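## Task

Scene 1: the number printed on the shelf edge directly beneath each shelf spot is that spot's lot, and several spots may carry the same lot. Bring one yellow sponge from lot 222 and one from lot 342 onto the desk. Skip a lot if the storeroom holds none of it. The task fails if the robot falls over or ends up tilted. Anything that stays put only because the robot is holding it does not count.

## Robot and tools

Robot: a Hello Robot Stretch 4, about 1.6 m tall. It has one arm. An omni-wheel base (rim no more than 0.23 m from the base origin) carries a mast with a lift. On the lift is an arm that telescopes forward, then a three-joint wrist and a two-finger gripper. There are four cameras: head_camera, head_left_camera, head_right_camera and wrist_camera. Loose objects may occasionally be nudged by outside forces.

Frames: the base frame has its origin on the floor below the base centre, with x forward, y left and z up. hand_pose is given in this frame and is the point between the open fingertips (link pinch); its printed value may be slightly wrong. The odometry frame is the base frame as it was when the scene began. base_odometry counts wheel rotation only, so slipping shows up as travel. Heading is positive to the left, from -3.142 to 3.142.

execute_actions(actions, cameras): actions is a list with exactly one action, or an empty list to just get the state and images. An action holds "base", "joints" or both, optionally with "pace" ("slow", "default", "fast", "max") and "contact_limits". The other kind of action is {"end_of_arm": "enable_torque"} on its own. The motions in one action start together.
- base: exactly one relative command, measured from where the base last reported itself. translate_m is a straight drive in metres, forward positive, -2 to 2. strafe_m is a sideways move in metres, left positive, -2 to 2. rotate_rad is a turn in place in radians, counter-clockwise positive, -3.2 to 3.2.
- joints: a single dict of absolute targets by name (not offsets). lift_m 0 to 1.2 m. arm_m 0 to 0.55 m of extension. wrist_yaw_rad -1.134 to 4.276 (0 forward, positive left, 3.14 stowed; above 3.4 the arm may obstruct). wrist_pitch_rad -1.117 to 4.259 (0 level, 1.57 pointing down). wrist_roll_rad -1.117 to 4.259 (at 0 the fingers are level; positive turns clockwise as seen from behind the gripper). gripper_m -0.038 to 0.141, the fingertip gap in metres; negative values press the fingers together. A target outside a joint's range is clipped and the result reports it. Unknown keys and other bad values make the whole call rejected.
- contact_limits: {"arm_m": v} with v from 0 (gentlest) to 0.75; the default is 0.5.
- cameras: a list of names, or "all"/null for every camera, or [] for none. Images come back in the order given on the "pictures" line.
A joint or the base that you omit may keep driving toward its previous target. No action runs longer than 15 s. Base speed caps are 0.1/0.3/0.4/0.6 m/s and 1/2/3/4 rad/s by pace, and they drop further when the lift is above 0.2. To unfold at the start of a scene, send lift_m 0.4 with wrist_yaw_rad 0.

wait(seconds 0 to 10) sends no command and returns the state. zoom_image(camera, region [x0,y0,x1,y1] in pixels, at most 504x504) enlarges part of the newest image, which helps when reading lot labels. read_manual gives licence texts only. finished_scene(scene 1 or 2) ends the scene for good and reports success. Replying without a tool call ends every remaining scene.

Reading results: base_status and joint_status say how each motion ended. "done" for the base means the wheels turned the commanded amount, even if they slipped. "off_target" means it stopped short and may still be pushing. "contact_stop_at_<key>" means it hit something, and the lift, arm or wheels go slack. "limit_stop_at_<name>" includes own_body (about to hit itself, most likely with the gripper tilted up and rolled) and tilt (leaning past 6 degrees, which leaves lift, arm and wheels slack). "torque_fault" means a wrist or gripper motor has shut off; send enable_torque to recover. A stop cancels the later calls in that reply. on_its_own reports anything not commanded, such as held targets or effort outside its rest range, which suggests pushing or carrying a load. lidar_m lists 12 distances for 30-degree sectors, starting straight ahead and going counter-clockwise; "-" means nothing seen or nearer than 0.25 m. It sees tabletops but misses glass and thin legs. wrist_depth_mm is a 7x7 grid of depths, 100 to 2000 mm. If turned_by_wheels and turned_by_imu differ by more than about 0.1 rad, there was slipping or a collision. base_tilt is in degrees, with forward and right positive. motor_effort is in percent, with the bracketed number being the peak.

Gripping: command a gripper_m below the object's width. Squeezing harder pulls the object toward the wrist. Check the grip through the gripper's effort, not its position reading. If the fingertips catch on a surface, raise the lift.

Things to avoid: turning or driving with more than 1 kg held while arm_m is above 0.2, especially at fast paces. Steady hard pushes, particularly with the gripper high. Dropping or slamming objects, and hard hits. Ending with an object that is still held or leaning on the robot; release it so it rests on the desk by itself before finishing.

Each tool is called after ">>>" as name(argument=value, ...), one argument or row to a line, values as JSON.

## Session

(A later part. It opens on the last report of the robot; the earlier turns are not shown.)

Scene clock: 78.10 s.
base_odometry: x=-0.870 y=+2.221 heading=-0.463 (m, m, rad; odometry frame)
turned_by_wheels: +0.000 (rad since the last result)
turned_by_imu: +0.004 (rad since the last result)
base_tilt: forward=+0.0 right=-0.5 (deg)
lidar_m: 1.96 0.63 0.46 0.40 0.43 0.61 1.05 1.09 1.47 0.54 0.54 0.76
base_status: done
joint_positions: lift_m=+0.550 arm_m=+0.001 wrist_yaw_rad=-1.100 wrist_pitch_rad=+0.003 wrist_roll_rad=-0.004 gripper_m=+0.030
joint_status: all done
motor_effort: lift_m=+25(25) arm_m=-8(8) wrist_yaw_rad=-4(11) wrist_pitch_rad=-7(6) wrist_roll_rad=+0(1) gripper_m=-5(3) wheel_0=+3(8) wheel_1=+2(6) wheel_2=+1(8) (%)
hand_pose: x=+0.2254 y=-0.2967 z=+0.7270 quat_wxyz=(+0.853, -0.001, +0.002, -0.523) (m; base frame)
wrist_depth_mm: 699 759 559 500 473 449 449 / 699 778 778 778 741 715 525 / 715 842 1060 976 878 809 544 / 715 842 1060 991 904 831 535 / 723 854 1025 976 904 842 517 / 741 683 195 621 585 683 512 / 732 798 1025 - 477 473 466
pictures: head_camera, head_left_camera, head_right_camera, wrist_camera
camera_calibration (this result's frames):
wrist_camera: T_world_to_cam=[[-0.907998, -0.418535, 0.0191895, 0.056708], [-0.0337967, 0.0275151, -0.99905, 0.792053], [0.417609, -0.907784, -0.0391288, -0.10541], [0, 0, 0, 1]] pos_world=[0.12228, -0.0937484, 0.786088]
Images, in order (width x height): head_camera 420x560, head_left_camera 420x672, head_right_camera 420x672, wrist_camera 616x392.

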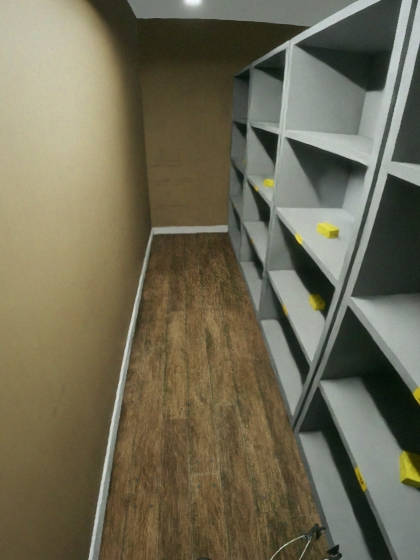

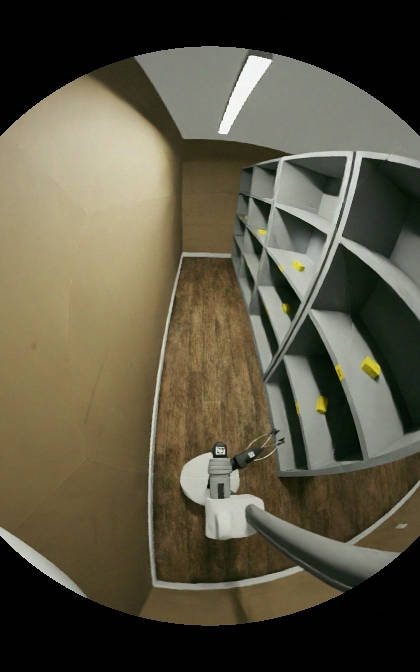

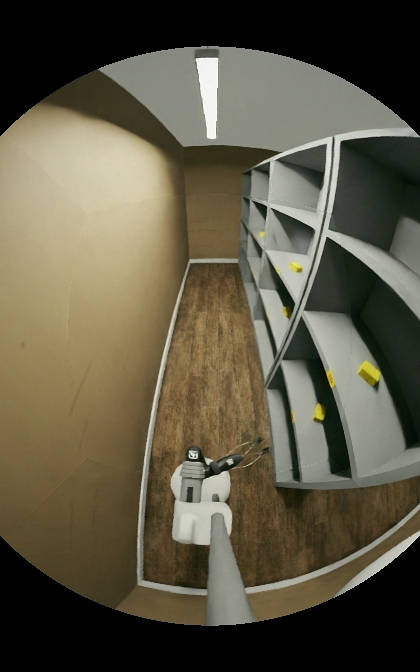

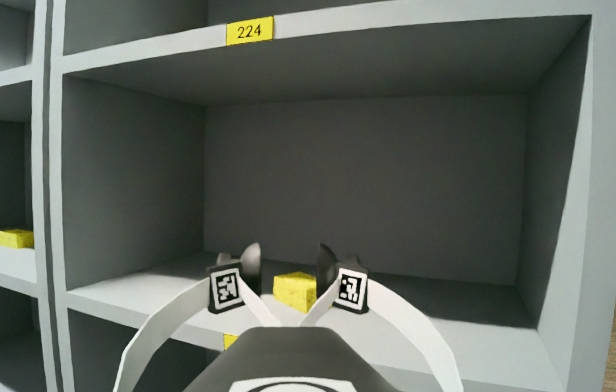

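>>> execute_actions(
  actions=[
    {"joints":{"lift_m":0.42}},
  ],
  cameras=["wrist_camera"],
)

>>> execute_actions(
  actions=[
    {"base":{"translate_m":0.8},"joints":{"lift_m":0.55}},
  ],
  cameras=["wrist_camera","head_camera"],
)

>>> execute_actions(
  actions=[
    {"joints":{"lift_m":0.42}},
  ],
  cameras=["wrist_camera"],
)

Scene clock: 80.20 s.
base_odometry: x=-0.870 y=+2.221 heading=-0.463 (m, m, rad; odometry frame)
turned_by_wheels: +0.000 (rad since the last result)
turned_by_imu: +0.001 (rad since the last result)
base_tilt: forward=-0.1 right=-0.4 (deg)
lidar_m: 1.98 0.65 0.45 0.41 0.43 0.62 1.04 1.11 1.48 0.52 0.55 0.76
base_status: not commanded
joint_positions: lift_m=+0.420 arm_m=+0.001 wrist_yaw_rad=-1.100 wrist_pitch_rad=+0.003 wrist_roll_rad=-0.004 gripper_m=+0.030
joint_status: all done
motor_effort: lift_m=+14(25) arm_m=-8(8) wrist_yaw_rad=-2(4) wrist_pitch_rad=-7(6) wrist_roll_rad=+0(1) gripper_m=-4(3) wheel_0=+3(3) wheel_1=+2(2) wheel_2=+1(1) (%)
hand_pose: x=+0.2254 y=-0.2967 z=+0.5979 quat_wxyz=(+0.853, -0.001, +0.002, -0.523) (m; base frame)
wrist_depth_mm: 683 778 842 831 820 768 580 / 699 831 1042 960 878 820 544 / 715 842 1060 960 878 809 549 / 715 854 1060 960 891 831 535 / 715 707 580 549 559 564 484 / 741 831 195 960 445 809 404 / 741 788 1078 - 917 831 500
pictures: wrist_camera
camera_calibration (this result's frames):
wrist_camera: T_world_to_cam=[[-0.907998, -0.418535, 0.0191897, 0.0591857], [-0.0337969, 0.0275153, -0.99905, 0.663059], [0.417609, -0.907784, -0.039129, -0.110462], [0, 0, 0, 1]] pos_world=[0.12228, -0.0937484, 0.656971]
Images, in order (width x height): wrist_camera 616x392.

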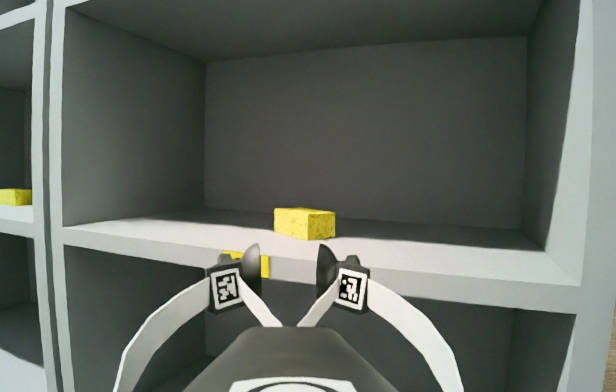

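Scene clock: 84.33 s.
base_odometry: x=-0.155 y=+1.864 heading=-0.463 (m, m, rad; odometry frame)
turned_by_wheels: +0.000 (rad since the last result)
turned_by_imu: +0.005 (rad since the last result)
base_tilt: forward=-0.1 right=-0.5 (deg)
lidar_m: 1.89 0.67 0.47 0.42 0.46 0.63 1.75 0.78 0.54 0.50 0.54 0.69
base_status: done
joint_positions: lift_m=+0.550 arm_m=+0.001 wrist_yaw_rad=-1.100 wrist_pitch_rad=+0.003 wrist_roll_rad=-0.004 gripper_m=+0.030
joint_status: all done
motor_effort: lift_m=+25(25) arm_m=-8(8) wrist_yaw_rad=-3(3) wrist_pitch_rad=-8(5) wrist_roll_rad=+0(1) gripper_m=-3(4) wheel_0=+2(7) wheel_1=+1(7) wheel_2=+0(8) (%)
hand_pose: x=+0.2253 y=-0.2967 z=+0.7270 quat_wxyz=(+0.853, -0.001, +0.002, -0.523) (m; base frame)
wrist_depth_mm: 788 866 530 492 469 404 366 / 741 768 778 778 750 413 370 / 798 1008 1042 946 866 402 375 / 798 1025 1060 946 878 404 379 / 809 946 1008 960 878 413 559 / 741 654 195 621 585 415 477 / 820 946 564 - 477 413 492
pictures: head_camera, wrist_camera
camera_calibration (this result's frames):
wrist_camera: T_world_to_cam=[[-0.908028, -0.418469, 0.0191896, 0.0567132], [-0.0337948, 0.0275175, -0.99905, 0.792057], [0.417543, -0.907814, -0.0391288, -0.105398], [0, 0, 0, 1]] pos_world=[0.122273, -0.0937447, 0.786092]
Images, in order (width x height): head_camera 420x560, wrist_camera 616x392.

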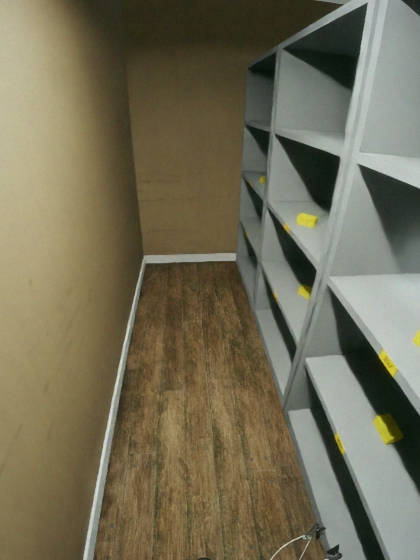

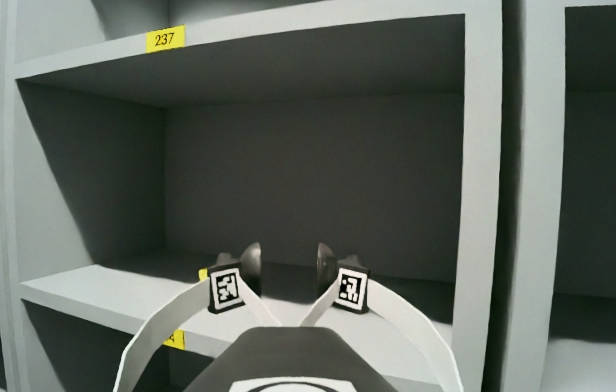

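Scene clock: 85.93 s.
base_odometry: x=-0.155 y=+1.864 heading=-0.463 (m, m, rad; odometry frame)
turned_by_wheels: +0.000 (rad since the last result)
turned_by_imu: +0.001 (rad since the last result)
base_tilt: forward=+0.0 right=-0.4 (deg)
lidar_m: 1.89 0.69 0.46 0.44 0.45 0.63 1.73 0.75 0.55 0.50 0.51 0.71
base_status: not commanded
joint_positions: lift_m=+0.420 arm_m=+0.001 wrist_yaw_rad=-1.100 wrist_pitch_rad=+0.003 wrist_roll_rad=-0.004 gripper_m=+0.030
joint_status: all done
motor_effort: lift_m=+14(26) arm_m=-8(8) wrist_yaw_rad=-2(4) wrist_pitch_rad=-6(7) wrist_roll_rad=-1(0) gripper_m=-5(5) wheel_0=+2(2) wheel_1=+1(1) wheel_2=+0(0) (%)
hand_pose: x=+0.2253 y=-0.2967 z=+0.5979 quat_wxyz=(+0.853, -0.001, +0.002, -0.523) (m; base frame)
wrist_depth_mm: 768 820 831 831 809 404 368 / 788 991 1042 946 854 410 370 / 809 1008 1025 946 866 404 373 / 798 976 1025 946 878 404 379 / 750 683 554 549 559 413 410 / 798 976 195 488 424 415 384 / 809 960 1078 - 891 407 750
pictures: wrist_camera
camera_calibration (this result's frames):
wrist_camera: T_world_to_cam=[[-0.908028, -0.418469, 0.0191897, 0.0591909], [-0.0337948, 0.0275176, -0.99905, 0.663059], [0.417543, -0.907814, -0.0391288, -0.110451], [0, 0, 0, 1]] pos_world=[0.122273, -0.0937447, 0.656971]
Images, in order (width x height): wrist_camera 616x392.

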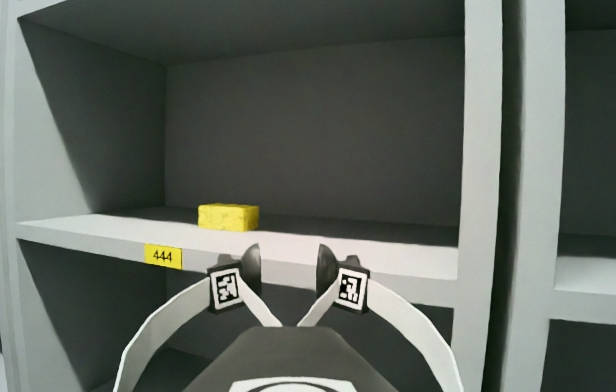

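>>> execute_actions(
  actions=[
    {"base":{"translate_m":0.75},"joints":{"lift_m":0.5}},
  ],
  cameras=["wrist_camera","head_camera"],
)

>>> execute_actions(
  actions=[
    {"base":{"translate_m":0.6}},
  ],
  cameras=["wrist_camera","head_camera"],
)

Scene clock: 90.40 s.
base_odometry: x=+0.517 y=+1.529 heading=-0.463 (m, m, rad; odometry frame)
turned_by_wheels: +0.000 (rad since the last result)
turned_by_imu: +0.005 (rad since the last result)
base_tilt: forward=+0.0 right=-0.4 (deg)
lidar_m: 1.86 0.68 0.49 0.45 0.49 0.66 1.74 0.74 0.53 0.49 0.52 0.69
base_status: done
joint_positions: lift_m=+0.500 arm_m=+0.001 wrist_yaw_rad=-1.100 wrist_pitch_rad=+0.003 wrist_roll_rad=-0.004 gripper_m=+0.030
joint_status: all done
motor_effort: lift_m=+25(25) arm_m=-8(8) wrist_yaw_rad=-3(2) wrist_pitch_rad=-5(6) wrist_roll_rad=+0(0) gripper_m=-3(5) wheel_0=+1(7) wheel_1=+3(9) wheel_2=+1(8) (%)
hand_pose: x=+0.2253 y=-0.2967 z=+0.6770 quat_wxyz=(+0.853, -0.001, +0.002, -0.523) (m; base frame)
wrist_depth_mm: 634 609 621 477 462 574 569 / 904 991 976 484 469 768 715 / 976 1138 1025 496 484 788 723 / 976 1118 1025 508 500 788 732 / 820 768 778 517 530 788 732 / 946 609 196 462 433 544 535 / 991 1118 1098 - 430 399 399
pictures: head_camera, wrist_camera
camera_calibration (this result's frames):
wrist_camera: T_world_to_cam=[[-0.908034, -0.418456, 0.0191896, 0.0576737], [-0.0337944, 0.027518, -0.99905, 0.742103], [0.41753, -0.90782, -0.0391288, -0.107352], [0, 0, 0, 1]] pos_world=[0.122271, -0.093744, 0.73609]
Images, in order (width x height): head_camera 420x560, wrist_camera 616x392.

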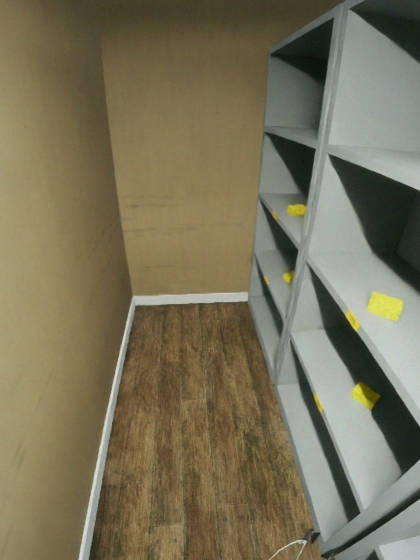

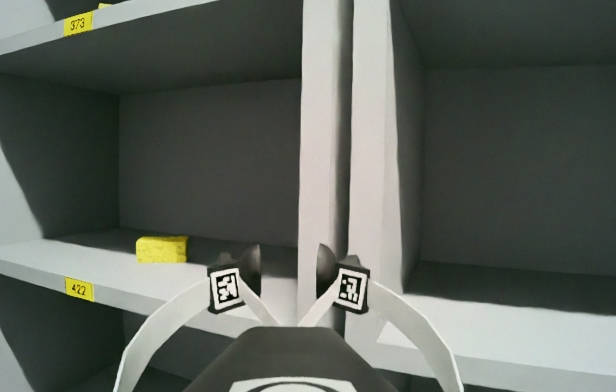

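Scene clock: 93.87 s.
base_odometry: x=+1.054 y=+1.262 heading=-0.462 (m, m, rad; odometry frame)
turned_by_wheels: +0.000 (rad since the last result)
turned_by_imu: +0.004 (rad since the last result)
base_tilt: forward=+0.0 right=-0.5 (deg)
lidar_m: 1.51 0.73 0.50 0.47 0.48 0.67 1.82 0.70 0.51 0.46 0.48 0.68
base_status: done
joint_positions: lift_m=+0.500 arm_m=+0.001 wrist_yaw_rad=-1.100 wrist_pitch_rad=+0.003 wrist_roll_rad=-0.004 gripper_m=+0.030
joint_status: not commanded
motor_effort: lift_m=+25(25) arm_m=-8(8) wrist_yaw_rad=-1(4) wrist_pitch_rad=-6(6) wrist_roll_rad=+0(0) gripper_m=-6(2) wheel_0=+1(6) wheel_1=+3(8) wheel_2=+1(9) (%)
hand_pose: x=+0.2253 y=-0.2967 z=+0.6770 quat_wxyz=(+0.853, -0.001, +0.002, -0.523) (m; base frame)
wrist_depth_mm: 621 544 597 621 603 580 574 / 976 554 683 878 820 750 707 / 1229 559 691 904 842 768 715 / 1255 559 691 904 842 778 723 / 820 569 640 891 831 768 723 / 1255 574 196 500 469 525 535 / 1229 585 647 - 413 384 397
pictures: head_camera, wrist_camera
camera_calibration (this result's frames):
wrist_camera: T_world_to_cam=[[-0.908035, -0.418455, 0.0191897, 0.0576737], [-0.0337944, 0.0275181, -0.99905, 0.742103], [0.417529, -0.907821, -0.0391288, -0.107352], [0, 0, 0, 1]] pos_world=[0.122271, -0.093744, 0.736091]
Images, in order (width x height): head_camera 420x560, wrist_camera 616x392.

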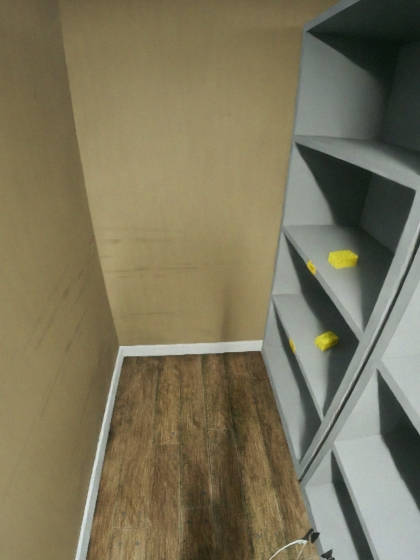

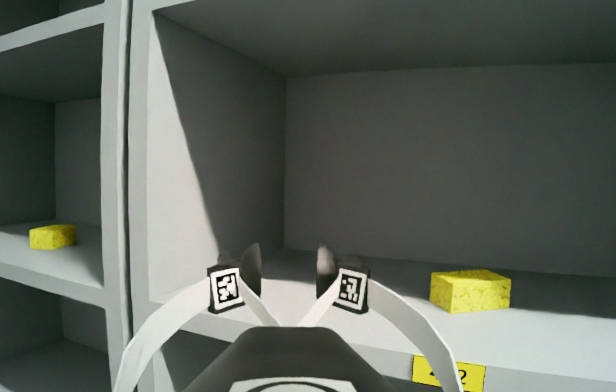

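>>> execute_actions(
  actions=[
    {"base":{"translate_m":0.55}},
  ],
  cameras=["wrist_camera","head_camera"],
)

Scene clock: 102.23 s.
base_odometry: x=+1.546 y=+1.016 heading=-0.462 (m, m, rad; odometry frame)
turned_by_wheels: +0.000 (rad since the last result)
turned_by_imu: +0.005 (rad since the last result)
base_tilt: forward=+0.0 right=-0.4 (deg)
lidar_m: 0.93 0.74 0.51 0.48 0.51 0.69 1.87 0.72 0.49 0.46 0.49 0.66
base_status: done
joint_positions: lift_m=+0.500 arm_m=+0.001 wrist_yaw_rad=-1.100 wrist_pitch_rad=+0.003 wrist_roll_rad=-0.004 gripper_m=+0.030
joint_status: not commanded
motor_effort: lift_m=+25(24) arm_m=-8(8) wrist_yaw_rad=-2(3) wrist_pitch_rad=-6(6) wrist_roll_rad=-1(0) gripper_m=-3(5) wheel_0=+1(7) wheel_1=+2(5) wheel_2=+0(10) (%)
hand_pose: x=+0.2253 y=-0.2967 z=+0.6770 quat_wxyz=(+0.853, -0.001, +0.002, -0.523) (m; base frame)
wrist_depth_mm: 627 609 621 621 603 521 362 / 750 878 946 878 809 661 364 / 768 960 1008 904 831 627 359 / 778 976 1008 917 831 559 347 / 723 854 866 891 820 488 345 / 750 564 196 496 469 410 375 / 788 904 1078 - 404 366 353
pictures: head_camera, wrist_camera
camera_calibration (this result's frames):
wrist_camera: T_world_to_cam=[[-0.908035, -0.418455, 0.0191896, 0.0576738], [-0.0337944, 0.0275182, -0.99905, 0.742103], [0.417529, -0.907821, -0.0391289, -0.107352], [0, 0, 0, 1]] pos_world=[0.122271, -0.093744, 0.736091]
Images, in order (width x height): head_camera 420x560, wrist_camera 616x392.

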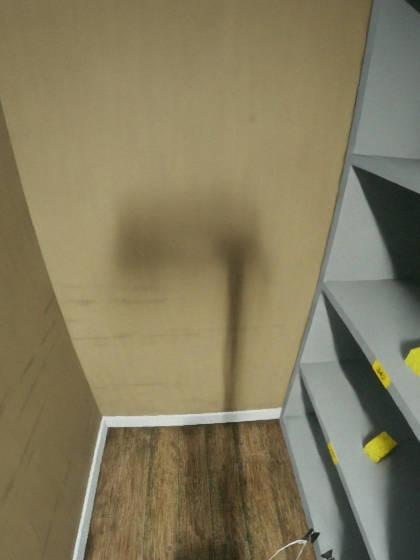

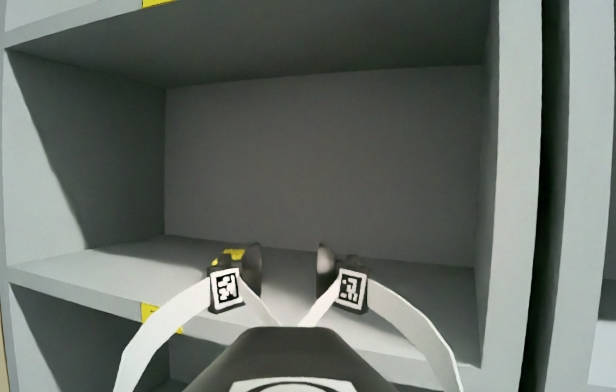

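>>> zoom_image(
  camera="head_camera",
  region=[310, 330, 420, 480],
)

>>> execute_actions(
  actions=[
    {"joints":{"lift_m":0.4,"wrist_yaw_rad":-0.9}},
  ],
  cameras=["wrist_camera"],
)

Region (310, 330, 420, 480) of head_camera's 420x560 image, scaled by 3.360, with more detail than that image has; it fills the left 370 columns of this view, and the rest is white.

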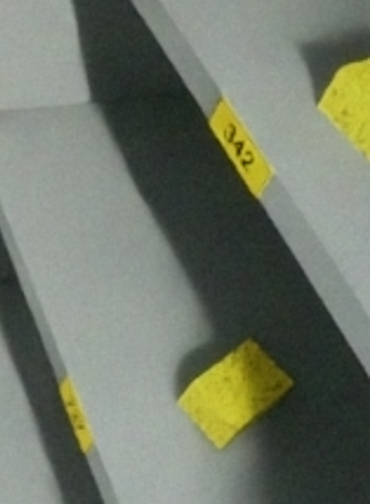

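Scene clock: 104.03 s.
base_odometry: x=+1.546 y=+1.016 heading=-0.462 (m, m, rad; odometry frame)
turned_by_wheels: +0.000 (rad since the last result)
turned_by_imu: +0.001 (rad since the last result)
base_tilt: forward=+0.0 right=-0.5 (deg)
lidar_m: 0.94 0.73 0.51 0.46 0.49 0.74 1.87 0.71 0.49 0.45 0.48 0.65
base_status: not commanded
joint_positions: lift_m=+0.400 arm_m=+0.001 wrist_yaw_rad=-0.900 wrist_pitch_rad=+0.003 wrist_roll_rad=-0.004 gripper_m=+0.030
joint_status: all done
motor_effort: lift_m=+14(24) arm_m=-8(8) wrist_yaw_rad=-1(7) wrist_pitch_rad=-7(7) wrist_roll_rad=-1(2) gripper_m=-3(3) wheel_0=+2(1) wheel_1=+2(2) wheel_2=+0(1) (%)
hand_pose: x=+0.2830 y=-0.2804 z=+0.5779 quat_wxyz=(+0.900, -0.001, +0.002, -0.435) (m; base frame)
wrist_depth_mm: 707 768 866 891 820 741 683 / 715 798 1008 991 866 759 676 / 723 809 1042 1008 866 759 691 / 732 798 960 976 842 768 699 / 741 798 569 508 469 469 469 / 741 809 196 960 384 379 332 / 741 798 991 - 891 759 707
pictures: wrist_camera
camera_calibration (this result's frames):
wrist_camera: T_world_to_cam=[[-0.807218, -0.589941, 0.0191888, 0.0422034], [-0.038562, 0.0202688, -0.999051, 0.643895], [0.588992, -0.807192, -0.0391107, -0.140784], [0, 0, 0, 1]] pos_world=[0.141818, -0.101793, 0.636967]
Images, in order (width x height): wrist_camera 616x392.

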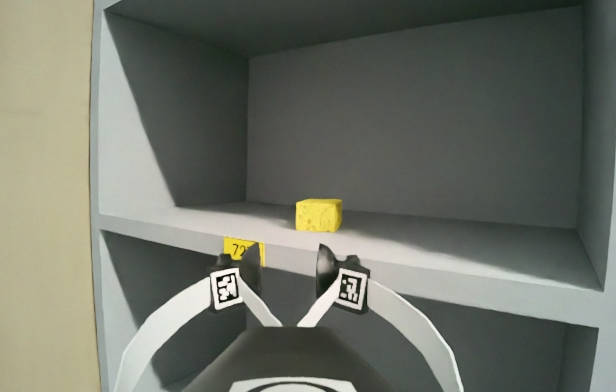

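>>> execute_actions(
  actions=[
    {"base":{"strafe_m":0.19},"joints":{"lift_m":0.88,"wrist_yaw_rad":-1.1}},
  ],
  cameras=[],
)

>>> execute_actions(
  actions=[
    {"base":{"translate_m":0.48}},
  ],
  cameras=[],
)

>>> execute_actions(
  actions=[
    {"base":{"rotate_rad":-1.61},"joints":{"wrist_yaw_rad":0,"gripper_m":0.135}},
  ],
)

Scene clock: 107.57 s.
base_odometry: x=+1.630 y=+1.186 heading=-0.462 (m, m, rad; odometry frame)
turned_by_wheels: +0.000 (rad since the last result)
turned_by_imu: +0.002 (rad since the last result)
base_tilt: forward=+0.0 right=-0.5 (deg)
lidar_m: 0.94 0.46 0.31 0.30 0.31 0.43 1.15 0.98 0.68 0.66 0.69 0.93
base_status: done
joint_positions: lift_m=+0.880 arm_m=+0.001 wrist_yaw_rad=-1.100 wrist_pitch_rad=+0.003 wrist_roll_rad=-0.004 gripper_m=+0.030
joint_status: all done
motor_effort: lift_m=+25(26) arm_m=-8(8) wrist_yaw_rad=-3(7) wrist_pitch_rad=-7(7) wrist_roll_rad=-1(1) gripper_m=-2(4) wheel_0=+0(10) wheel_1=+1(10) wheel_2=+0(2) (%)
hand_pose: x=+0.2254 y=-0.2967 z=+1.0570 quat_wxyz=(+0.853, -0.001, +0.002, -0.523) (m; base frame)
wrist_depth_mm: 788 842 831 820 798 691 504 / 798 946 1182 1098 1008 741 508 / 809 960 1205 1098 1008 699 508 / 831 946 1160 1098 1008 627 504 / 820 931 732 654 661 554 504 / 820 946 195 1098 991 661 508 / 820 904 1160 - 1025 544 866
pictures: none
No camera images: the call's "cameras" was empty. Leave "cameras" out to get every camera's image.

Scene clock: 110.63 s.
base_odometry: x=+2.060 y=+0.973 heading=-0.462 (m, m, rad; odometry frame)
turned_by_wheels: +0.000 (rad since the last result)
turned_by_imu: +0.003 (rad since the last result)
base_tilt: forward=+0.0 right=-0.5 (deg)
lidar_m: 0.45 0.47 0.33 0.29 0.32 0.46 1.22 0.97 0.70 0.62 0.66 0.48
base_status: done
joint_positions: lift_m=+0.880 arm_m=+0.001 wrist_yaw_rad=-1.100 wrist_pitch_rad=+0.003 wrist_roll_rad=-0.004 gripper_m=+0.030
joint_status: not commanded
motor_effort: lift_m=+25(25) arm_m=-8(8) wrist_yaw_rad=-2(2) wrist_pitch_rad=-6(8) wrist_roll_rad=+0(1) gripper_m=-6(5) wheel_0=+1(7) wheel_1=+2(6) wheel_2=+0(9) (%)
hand_pose: x=+0.2253 y=-0.2967 z=+1.0570 quat_wxyz=(+0.853, -0.001, +0.002, -0.523) (m; base frame)
wrist_depth_mm: 349 430 591 732 809 768 768 / 351 442 603 798 991 904 854 / 357 449 615 809 991 917 854 / 359 452 621 820 991 917 854 / 364 455 564 654 654 574 564 / 364 439 196 691 991 931 878 / 364 421 574 - 1025 917 878
pictures: none
No camera images: the call's "cameras" was empty. Leave "cameras" out to get every camera's image.

Scene clock: 112.73 s.
base_odometry: x=+2.060 y=+0.973 heading=-2.071 (m, m, rad; odometry frame)
turned_by_wheels: -1.609 (rad since the last result)
turned_by_imu: -1.593 (rad since the last result)
base_tilt: forward=+0.0 right=-0.5 (deg)
lidar_m: 0.63 0.67 0.49 0.45 0.48 0.32 0.29 0.33 0.43 1.05 1.01 0.69
base_status: done
joint_positions: lift_m=+0.880 arm_m=+0.001 wrist_yaw_rad=+0.000 wrist_pitch_rad=+0.003 wrist_roll_rad=-0.004 gripper_m=+0.135
joint_status: all done
motor_effort: lift_m=+25(25) arm_m=-8(8) wrist_yaw_rad=+1(6) wrist_pitch_rad=-5(6) wrist_roll_rad=-1(2) gripper_m=+0(5) wheel_0=+3(7) wheel_1=+3(10) wheel_2=+1(6) (%)
hand_pose: x=+0.4608 y=-0.0875 z=+1.0570 quat_wxyz=(+1.000, -0.002, +0.001, +0.000) (m; base frame)
wrist_depth_mm: 798 809 820 831 759 496 473 / 820 831 854 878 842 504 480 / 820 854 866 878 842 512 480 / 820 854 891 904 842 512 976 / 496 504 521 554 564 492 496 / 854 854 452 455 640 492 1008 / 854 891 891 - 820 504 1025
pictures: head_camera, head_left_camera, head_right_camera, wrist_camera
camera_calibration (this result's frames):
wrist_camera: T_world_to_cam=[[-0.0396676, -0.999029, 0.0191881, -0.099239], [-0.0398285, -0.0176071, -0.999051, 1.12276], [0.998419, -0.0403942, -0.0390913, -0.192614], [0, 0, 0, 1]] pos_world=[0.233091, -0.0871544, 1.11607]
Images, in order (width x height): head_camera 420x560, head_left_camera 420x672, head_right_camera 420x672, wrist_camera 616x392.

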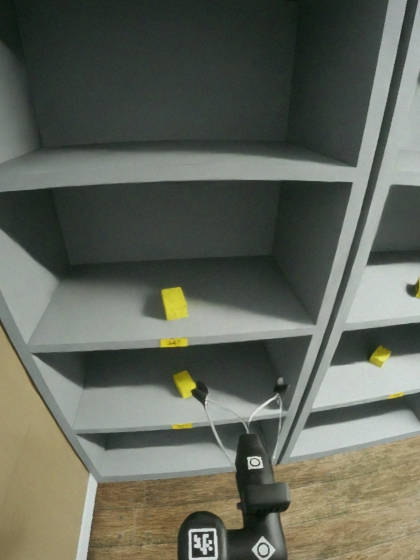

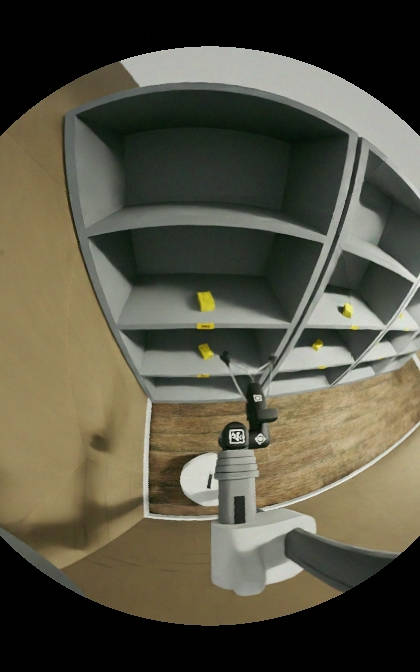

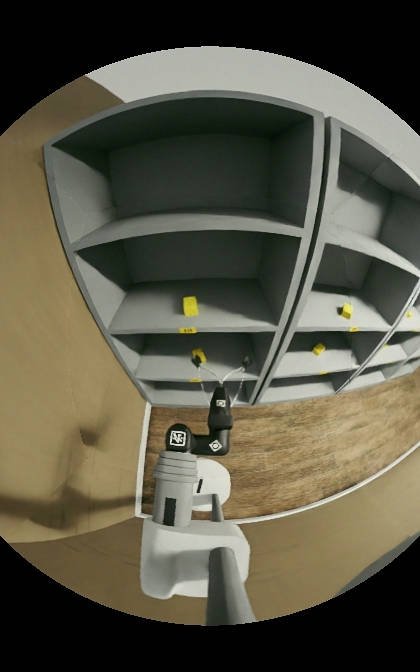

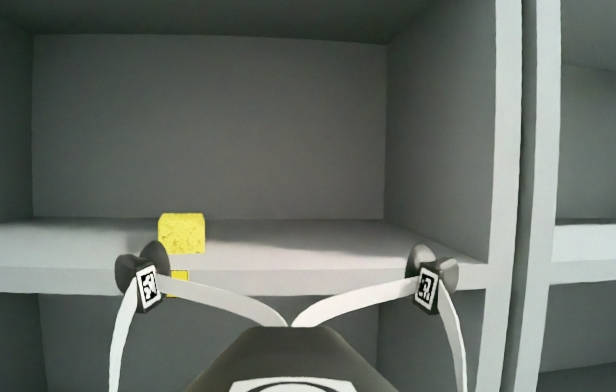

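>>> execute_actions(
  actions=[
    {"base":{"strafe_m":0.135},"joints":{"lift_m":0.88,"wrist_pitch_rad":0.06,"gripper_m":0.11,"arm_m":0.12}},
  ],
  cameras=["wrist_camera","head_camera"],
)

Scene clock: 114.93 s.
base_odometry: x=+2.179 y=+0.908 heading=-2.071 (m, m, rad; odometry frame)
turned_by_wheels: +0.000 (rad since the last result)
turned_by_imu: +0.001 (rad since the last result)
base_tilt: forward=+0.0 right=-0.5 (deg)
lidar_m: 0.63 0.51 0.35 0.32 0.32 0.34 0.32 0.33 0.46 1.07 1.03 0.67
base_status: done
joint_positions: lift_m=+0.880 arm_m=+0.119 wrist_yaw_rad=+0.000 wrist_pitch_rad=+0.062 wrist_roll_rad=-0.004 gripper_m=+0.110
joint_status: all done
motor_effort: lift_m=+25(23) arm_m=+8(6) wrist_yaw_rad=-2(1) wrist_pitch_rad=-5(5) wrist_roll_rad=+0(1) gripper_m=+0(1) wheel_0=+1(10) wheel_1=+0(11) wheel_2=+0(2) (%)
hand_pose: x=+0.5774 y=-0.0874 z=+1.0398 quat_wxyz=(+1.000, -0.002, +0.031, +0.000) (m; base frame)
wrist_depth_mm: 683 699 715 741 750 699 535 / 691 699 723 750 768 707 525 / 699 723 741 768 778 715 535 / 654 723 750 768 798 668 530 / 382 394 402 407 418 427 427 / 312 315 325 330 340 597 484 / 699 778 798 - 842 654 530
pictures: head_camera, wrist_camera
camera_calibration (this result's frames):
wrist_camera: T_world_to_cam=[[-0.0379374, -0.999049, 0.0214951, -0.0975331], [-0.0993582, -0.0176328, -0.994895, 1.14026], [0.994328, -0.0398795, -0.0985948, -0.24545], [0, 0, 0, 1]] pos_world=[0.353652, -0.0871228, 1.11234]
Images, in order (width x height): head_camera 420x560, wrist_camera 616x392.

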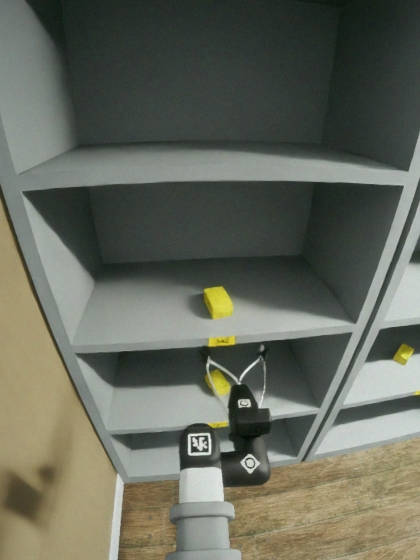

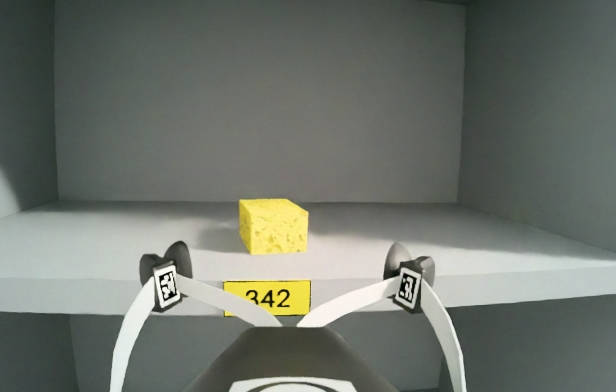

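>>> execute_actions(
  actions=[
    {"base":{"strafe_m":0.01},"joints":{"arm_m":0.32}},
  ],
  cameras=["wrist_camera"],
)

Scene clock: 117.03 s.
base_odometry: x=+2.187 y=+0.903 heading=-2.071 (m, m, rad; odometry frame)
turned_by_wheels: +0.000 (rad since the last result)
turned_by_imu: +0.001 (rad since the last result)
base_tilt: forward=+0.0 right=-0.5 (deg)
lidar_m: 0.63 0.51 0.32 0.31 0.32 0.34 0.32 0.33 0.45 1.11 1.02 0.67
base_status: done
joint_positions: lift_m=+0.880 arm_m=+0.319 wrist_yaw_rad=+0.000 wrist_pitch_rad=+0.062 wrist_roll_rad=-0.004 gripper_m=+0.110
joint_status: all done
motor_effort: lift_m=+25(25) arm_m=+8(6) wrist_yaw_rad=-2(3) wrist_pitch_rad=-6(6) wrist_roll_rad=+0(1) gripper_m=+0(1) wheel_0=-3(7) wheel_1=+0(9) wheel_2=+0(0) (%)
hand_pose: x=+0.7774 y=-0.0874 z=+1.0398 quat_wxyz=(+1.000, -0.002, +0.031, +0.000) (m; base frame)
wrist_depth_mm: 504 517 535 544 559 574 525 / 517 525 539 554 569 585 525 / 521 535 549 569 591 597 525 / 535 554 559 580 591 609 530 / 377 392 336 285 418 424 424 / 251 229 204 206 239 272 268 / 196 191 206 - 211 198 -
pictures: wrist_camera
camera_calibration (this result's frames):
wrist_camera: T_world_to_cam=[[-0.037961, -0.999048, 0.0214968, -0.0899366], [-0.0994036, -0.0176303, -0.994891, 1.16015], [0.994323, -0.039904, -0.0986397, -0.444248], [0, 0, 0, 1]] pos_world=[0.553635, -0.0871244, 1.11234]
Images, in order (width x height): wrist_camera 616x392.

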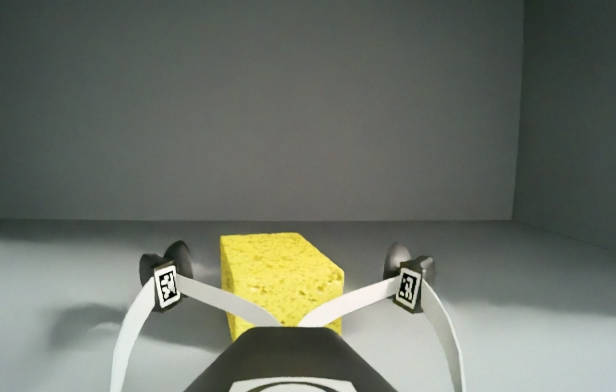

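>>> execute_actions(
  actions=[
    {"joints":{"arm_m":0.355}},
  ],
  cameras=[],
)

>>> execute_actions(
  actions=[
    {"joints":{"gripper_m":0.015}},
  ],
  cameras=[],
)

>>> execute_actions(
  actions=[
    {"joints":{"lift_m":0.905}},
  ],
  cameras=["wrist_camera"],
)

Scene clock: 118.17 s.
base_odometry: x=+2.187 y=+0.903 heading=-2.071 (m, m, rad; odometry frame)
turned_by_wheels: +0.000 (rad since the last result)
turned_by_imu: +0.000 (rad since the last result)
base_tilt: forward=-0.1 right=-0.5 (deg)
lidar_m: 0.61 0.53 0.32 0.31 0.33 0.33 0.31 0.34 0.47 1.09 1.01 0.68
base_status: not commanded
joint_positions: lift_m=+0.880 arm_m=+0.354 wrist_yaw_rad=+0.000 wrist_pitch_rad=+0.062 wrist_roll_rad=-0.004 gripper_m=+0.110
joint_status: all done
motor_effort: lift_m=+25(24) arm_m=+8(7) wrist_yaw_rad=-2(0) wrist_pitch_rad=-6(5) wrist_roll_rad=+0(1) gripper_m=+0(1) wheel_0=-3(3) wheel_1=+0(1) wheel_2=+0(0) (%)
hand_pose: x=+0.8124 y=-0.0874 z=+1.0398 quat_wxyz=(+1.000, -0.002, +0.031, +0.000) (m; base frame)
wrist_depth_mm: 473 488 496 517 525 544 525 / 484 492 512 525 539 549 517 / 496 504 521 535 544 559 521 / 500 517 530 539 559 574 525 / 379 392 336 377 418 424 421 / 251 229 189 178 238 272 270 / 196 191 201 - 211 198 -
pictures: none
No camera images: the call's "cameras" was empty. Leave "cameras" out to get every camera's image.

Scene clock: 119.93 s.
base_odometry: x=+2.187 y=+0.903 heading=-2.071 (m, m, rad; odometry frame)
turned_by_wheels: +0.000 (rad since the last result)
turned_by_imu: +0.001 (rad since the last result)
base_tilt: forward=+0.0 right=-0.5 (deg)
lidar_m: 0.62 0.50 0.35 0.32 0.32 0.35 0.31 0.32 0.45 1.08 1.01 0.68
base_status: not commanded
joint_positions: lift_m=+0.880 arm_m=+0.354 wrist_yaw_rad=+0.000 wrist_pitch_rad=+0.062 wrist_roll_rad=-0.004 gripper_m=+0.015
joint_status: all done
motor_effort: lift_m=+25(25) arm_m=+8(8) wrist_yaw_rad=-2(1) wrist_pitch_rad=-7(5) wrist_roll_rad=-1(1) gripper_m=-19(18) wheel_0=-3(3) wheel_1=+0(0) wheel_2=+0(0) (%)
hand_pose: x=+0.8124 y=-0.0874 z=+1.0398 quat_wxyz=(+1.000, -0.002, +0.031, +0.000) (m; base frame)
wrist_depth_mm: 477 484 500 517 525 539 525 / 484 500 508 521 539 549 517 / 492 504 517 530 544 564 521 / 500 517 530 544 559 569 521 / 377 394 402 250 424 421 421 / 251 178 185 173 196 272 270 / 196 191 200 - 211 198 -
pictures: none
No camera images: the call's "cameras" was empty. Leave "cameras" out to get every camera's image.

Scene clock: 120.80 s.
base_odometry: x=+2.187 y=+0.903 heading=-2.071 (m, m, rad; odometry frame)
turned_by_wheels: +0.000 (rad since the last result)
turned_by_imu: +0.000 (rad since the last result)
base_tilt: forward=+0.0 right=-0.5 (deg)
lidar_m: 0.61 0.53 0.33 0.31 0.32 0.34 0.30 0.33 0.47 1.09 1.01 0.66
base_status: not commanded
joint_positions: lift_m=+0.905 arm_m=+0.354 wrist_yaw_rad=+0.000 wrist_pitch_rad=+0.062 wrist_roll_rad=-0.004 gripper_m=+0.015
joint_status: all done
motor_effort: lift_m=+26(26) arm_m=+8(9) wrist_yaw_rad=+1(1) wrist_pitch_rad=-7(5) wrist_roll_rad=+0(1) gripper_m=-18(17) wheel_0=-3(3) wheel_1=+0(1) wheel_2=+0(0) (%)
hand_pose: x=+0.8124 y=-0.0874 z=+1.0648 quat_wxyz=(+1.000, -0.002, +0.031, +0.000) (m; base frame)
wrist_depth_mm: 473 484 500 517 525 539 525 / 480 492 512 525 539 549 517 / 492 504 517 530 549 564 521 / 504 517 530 544 559 574 525 / 459 477 484 251 508 512 484 / 303 178 185 174 197 329 327 / 237 233 244 - 256 241 -
pictures: wrist_camera
camera_calibration (this result's frames):
wrist_camera: T_world_to_cam=[[-0.0380318, -0.999045, 0.0214972, -0.0891077], [-0.0994115, -0.0176233, -0.99489, 1.18847], [0.994319, -0.0399745, -0.0986463, -0.476583], [0, 0, 0, 1]] pos_world=[0.588635, -0.0871289, 1.1373]
Images, in order (width x height): wrist_camera 616x392.

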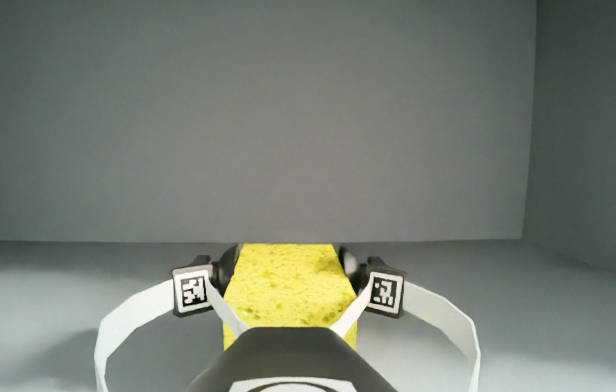

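>>> execute_actions(
  actions=[
    {"joints":{"arm_m":0}},
  ],
  cameras=[],
)

>>> execute_actions(
  actions=[
    {"base":{"rotate_rad":-1.55},"joints":{"lift_m":0.2}},
  ],
  cameras=[],
)

>>> execute_actions(
  actions=[
    {"base":{"strafe_m":0.13}},
  ],
  cameras=["head_camera"],
)

Scene clock: 123.33 s.
base_odometry: x=+2.187 y=+0.903 heading=-2.071 (m, m, rad; odometry frame)
turned_by_wheels: +0.000 (rad since the last result)
turned_by_imu: +0.001 (rad since the last result)
base_tilt: forward=-0.1 right=-0.5 (deg)
lidar_m: 0.62 0.52 0.34 0.30 0.33 0.33 0.31 0.33 0.44 1.05 0.99 0.70
base_status: not commanded
joint_positions: lift_m=+0.905 arm_m=+0.001 wrist_yaw_rad=+0.000 wrist_pitch_rad=+0.063 wrist_roll_rad=-0.004 gripper_m=+0.015
joint_status: all done
motor_effort: lift_m=+25(26) arm_m=-9(8) wrist_yaw_rad=-1(2) wrist_pitch_rad=-7(7) wrist_roll_rad=+0(0) gripper_m=-19(19) wheel_0=-3(3) wheel_1=+0(0) wheel_2=+0(0) (%)
hand_pose: x=+0.4603 y=-0.0874 z=+1.0646 quat_wxyz=(+1.000, -0.002, +0.031, +0.000) (m; base frame)
wrist_depth_mm: 661 798 820 842 854 732 539 / 676 809 842 854 878 741 549 / 676 831 854 878 904 741 549 / 683 842 866 891 904 741 549 / 466 484 496 250 517 521 512 / 634 177 185 174 196 647 539 / 668 891 904 - 960 683 535
pictures: none
No camera images: the call's "cameras" was empty. Leave "cameras" out to get every camera's image.

Scene clock: 126.97 s.
base_odometry: x=+2.187 y=+0.903 heading=+2.663 (m, m, rad; odometry frame)
turned_by_wheels: -1.549 (rad since the last result)
turned_by_imu: -1.533 (rad since the last result)
base_tilt: forward=+0.0 right=-0.5 (deg)
lidar_m: 1.16 0.96 0.67 0.62 0.51 0.35 0.32 0.33 0.34 0.29 0.33 0.45
base_status: done
joint_positions: lift_m=+0.200 arm_m=+0.001 wrist_yaw_rad=+0.000 wrist_pitch_rad=+0.063 wrist_roll_rad=-0.004 gripper_m=+0.015
joint_status: all done
motor_effort: lift_m=+14(22) arm_m=-9(9) wrist_yaw_rad=-3(2) wrist_pitch_rad=-6(9) wrist_roll_rad=+0(2) gripper_m=-18(19) wheel_0=+3(7) wheel_1=+4(10) wheel_2=+1(6) (%)
hand_pose: x=+0.4603 y=-0.0874 z=+0.3606 quat_wxyz=(+1.000, -0.002, +0.031, +0.000) (m; base frame)
wrist_depth_mm: 1576 - - - 741 430 324 / 1921 - - - 750 430 327 / 1464 - - - 750 439 329 / 1618 - - - 750 436 329 / 1182 1397 1464 251 676 436 329 / 904 178 186 174 196 402 324 / 715 707 741 - 683 399 320
pictures: none
No camera images: the call's "cameras" was empty. Leave "cameras" out to get every camera's image.

Scene clock: 128.60 s.
base_odometry: x=+2.127 y=+0.788 heading=+2.663 (m, m, rad; odometry frame)
turned_by_wheels: +0.000 (rad since the last result)
turned_by_imu: +0.001 (rad since the last result)
base_tilt: forward=+0.0 right=-0.4 (deg)
lidar_m: 1.58 0.76 0.52 0.49 0.49 0.35 0.32 0.33 0.47 0.44 0.46 0.62
base_status: done
joint_positions: lift_m=+0.200 arm_m=+0.001 wrist_yaw_rad=+0.000 wrist_pitch_rad=+0.063 wrist_roll_rad=-0.004 gripper_m=+0.015
joint_status: not commanded
motor_effort: lift_m=+14(14) arm_m=-8(8) wrist_yaw_rad=-3(1) wrist_pitch_rad=-6(7) wrist_roll_rad=-1(1) gripper_m=-16(18) wheel_0=-1(8) wheel_1=+2(9) wheel_2=+1(2) (%)
hand_pose: x=+0.4603 y=-0.0874 z=+0.3606 quat_wxyz=(+1.000, -0.002, +0.031, +0.000) (m; base frame)
wrist_depth_mm: 1098 1983 - - 1118 647 488 / 1098 - - - 1138 654 484 / 1160 - - - 1118 654 488 / 1182 - - - 1138 661 488 / 1160 1366 1464 252 1025 654 484 / 917 178 186 174 196 609 480 / 723 707 741 - 768 574 484
pictures: head_camera
Images, in order (width x height): head_camera 420x560.

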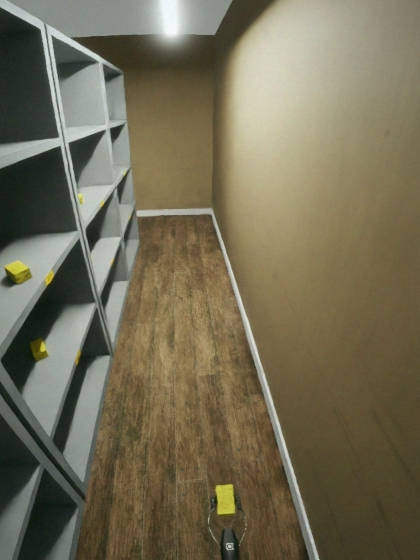

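>>> execute_actions(
  actions=[
    {"base":{"rotate_rad":0.06}},
  ],
  cameras=[],
)

>>> execute_actions(
  actions=[
    {"base":{"translate_m":2.0},"pace":"fast"},
  ],
  cameras=["head_camera"],
)

Scene clock: 130.60 s.
base_odometry: x=+2.127 y=+0.788 heading=+2.722 (m, m, rad; odometry frame)
turned_by_wheels: +0.060 (rad since the last result)
turned_by_imu: +0.060 (rad since the last result)
base_tilt: forward=-0.1 right=-0.4 (deg)
lidar_m: 1.96 0.72 0.51 0.49 0.48 0.32 0.32 0.35 0.47 0.43 0.48 0.69
base_status: done
joint_positions: lift_m=+0.200 arm_m=+0.001 wrist_yaw_rad=+0.000 wrist_pitch_rad=+0.063 wrist_roll_rad=-0.004 gripper_m=+0.015
joint_status: not commanded
motor_effort: lift_m=+14(14) arm_m=-8(9) wrist_yaw_rad=+0(2) wrist_pitch_rad=-6(5) wrist_roll_rad=-1(0) gripper_m=-20(18) wheel_0=-3(6) wheel_1=-1(4) wheel_2=+0(6) (%)
hand_pose: x=+0.4603 y=-0.0874 z=+0.3606 quat_wxyz=(+1.000, -0.002, +0.031, +0.000) (m; base frame)
wrist_depth_mm: 1118 1618 - - 1430 750 549 / 1138 - - - 1430 759 539 / 1182 1921 - - 1397 759 549 / 1205 - - - 1430 759 544 / 1138 1336 1464 251 1182 750 539 / 878 178 185 174 197 699 535 / 723 707 741 - 778 654 539
pictures: none
No camera images: the call's "cameras" was empty. Leave "cameras" out to get every camera's image.

Scene clock: 136.97 s.
base_odometry: x=+0.300 y=+1.601 heading=+2.722 (m, m, rad; odometry frame)
turned_by_wheels: +0.000 (rad since the last result)
turned_by_imu: +0.009 (rad since the last result)
base_tilt: forward=+0.0 right=-0.4 (deg)
lidar_m: 2.16 0.68 0.46 0.45 0.48 0.68 1.79 0.70 0.51 0.48 0.51 0.72
base_status: done
joint_positions: lift_m=+0.200 arm_m=+0.001 wrist_yaw_rad=+0.000 wrist_pitch_rad=+0.063 wrist_roll_rad=-0.004 gripper_m=+0.015
joint_status: not commanded
motor_effort: lift_m=+14(15) arm_m=-8(8) wrist_yaw_rad=-2(2) wrist_pitch_rad=-7(6) wrist_roll_rad=+0(2) gripper_m=-17(17) wheel_0=-1(8) wheel_1=+1(10) wheel_2=+0(12) (%)
hand_pose: x=+0.4603 y=-0.0874 z=+0.3605 quat_wxyz=(+1.000, -0.002, +0.031, +0.000) (m; base frame)
wrist_depth_mm: 1008 - - - 1618 831 597 / 1008 - - - 1618 854 597 / 1042 - - - 1576 842 603 / 1078 - - - 1576 854 603 / 1078 1336 1464 251 1281 831 597 / 854 177 185 173 196 750 597 / 732 707 741 - 778 691 574
pictures: head_camera
Images, in order (width x height): head_camera 420x560.

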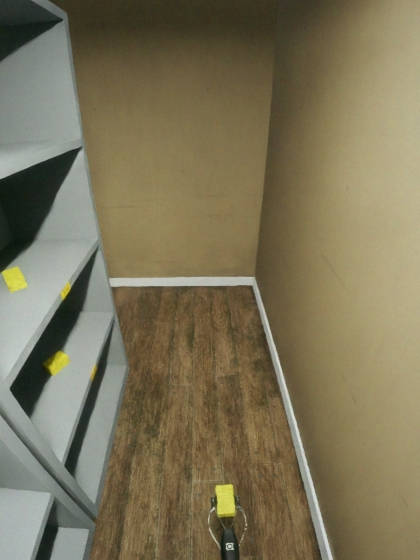

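>>> execute_actions(
  actions=[
    {"base":{"translate_m":1.68},"joints":{"wrist_yaw_rad":1.3},"pace":"fast"},
  ],
  cameras=[],
)

>>> execute_actions(
  actions=[
    {"base":{"rotate_rad":1.55}},
  ],
  cameras=["head_camera","head_left_camera"],
)

Scene clock: 142.80 s.
base_odometry: x=-1.234 y=+2.285 heading=+2.723 (m, m, rad; odometry frame)
turned_by_wheels: +0.000 (rad since the last result)
turned_by_imu: +0.009 (rad since the last result)
base_tilt: forward=+0.0 right=-0.5 (deg)
lidar_m: 0.69 0.71 1.02 2.47 0.52 0.65 1.98 0.75 0.54 0.52 0.57 0.71
base_status: done
joint_positions: lift_m=+0.200 arm_m=+0.001 wrist_yaw_rad=+1.300 wrist_pitch_rad=+0.063 wrist_roll_rad=-0.004 gripper_m=+0.015
joint_status: all done
motor_effort: lift_m=+15(15) arm_m=-8(8) wrist_yaw_rad=-3(3) wrist_pitch_rad=-8(7) wrist_roll_rad=-1(1) gripper_m=-17(19) wheel_0=+1(9) wheel_1=+2(9) wheel_2=+1(11) (%)
hand_pose: x=+0.3336 y=+0.2540 z=+0.3605 quat_wxyz=(+0.796, -0.021, +0.024, +0.605) (m; base frame)
wrist_depth_mm: - - - 1464 854 580 469 / - - - 1464 854 591 469 / - - - 1464 854 597 473 / - - - 1499 866 603 477 / 1397 1464 1464 251 820 603 477 / 931 178 186 173 196 569 477 / 723 699 741 - 732 559 484
pictures: none
No camera images: the call's "cameras" was empty. Leave "cameras" out to get every camera's image.

Scene clock: 144.83 s.
base_odometry: x=-1.235 y=+2.285 heading=-2.011 (m, m, rad; odometry frame)
turned_by_wheels: +1.550 (rad since the last result)
turned_by_imu: +1.536 (rad since the last result)
base_tilt: forward=+0.0 right=-0.5 (deg)
lidar_m: 2.48 0.52 0.60 1.88 0.76 0.53 0.52 0.57 0.73 0.69 0.72 1.03
base_status: done
joint_positions: lift_m=+0.200 arm_m=+0.001 wrist_yaw_rad=+1.300 wrist_pitch_rad=+0.063 wrist_roll_rad=-0.004 gripper_m=+0.015
joint_status: not commanded
motor_effort: lift_m=+15(15) arm_m=-8(8) wrist_yaw_rad=+1(0) wrist_pitch_rad=-6(7) wrist_roll_rad=+0(0) gripper_m=-19(17) wheel_0=-2(8) wheel_1=-3(9) wheel_2=+1(6) (%)
hand_pose: x=+0.3336 y=+0.2540 z=+0.3605 quat_wxyz=(+0.796, -0.021, +0.024, +0.605) (m; base frame)
wrist_depth_mm: - - 1863 1138 347 306 330 / - - 1921 707 364 315 336 / - - - 1138 946 320 345 / - - - 1205 1182 327 355 / 1397 1430 1138 251 327 336 366 / 917 178 185 174 196 343 377 / 723 715 741 - 347 353 387
pictures: head_camera, head_left_camera
Images, in order (width x height): head_camera 420x560, head_left_camera 420x672.

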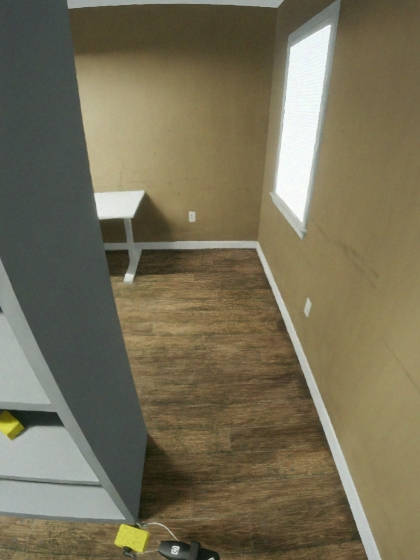

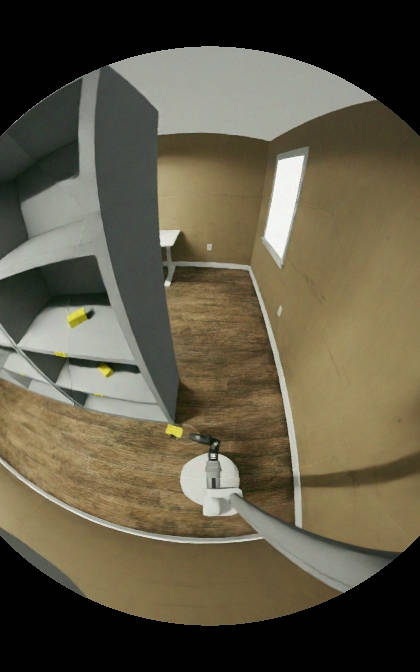

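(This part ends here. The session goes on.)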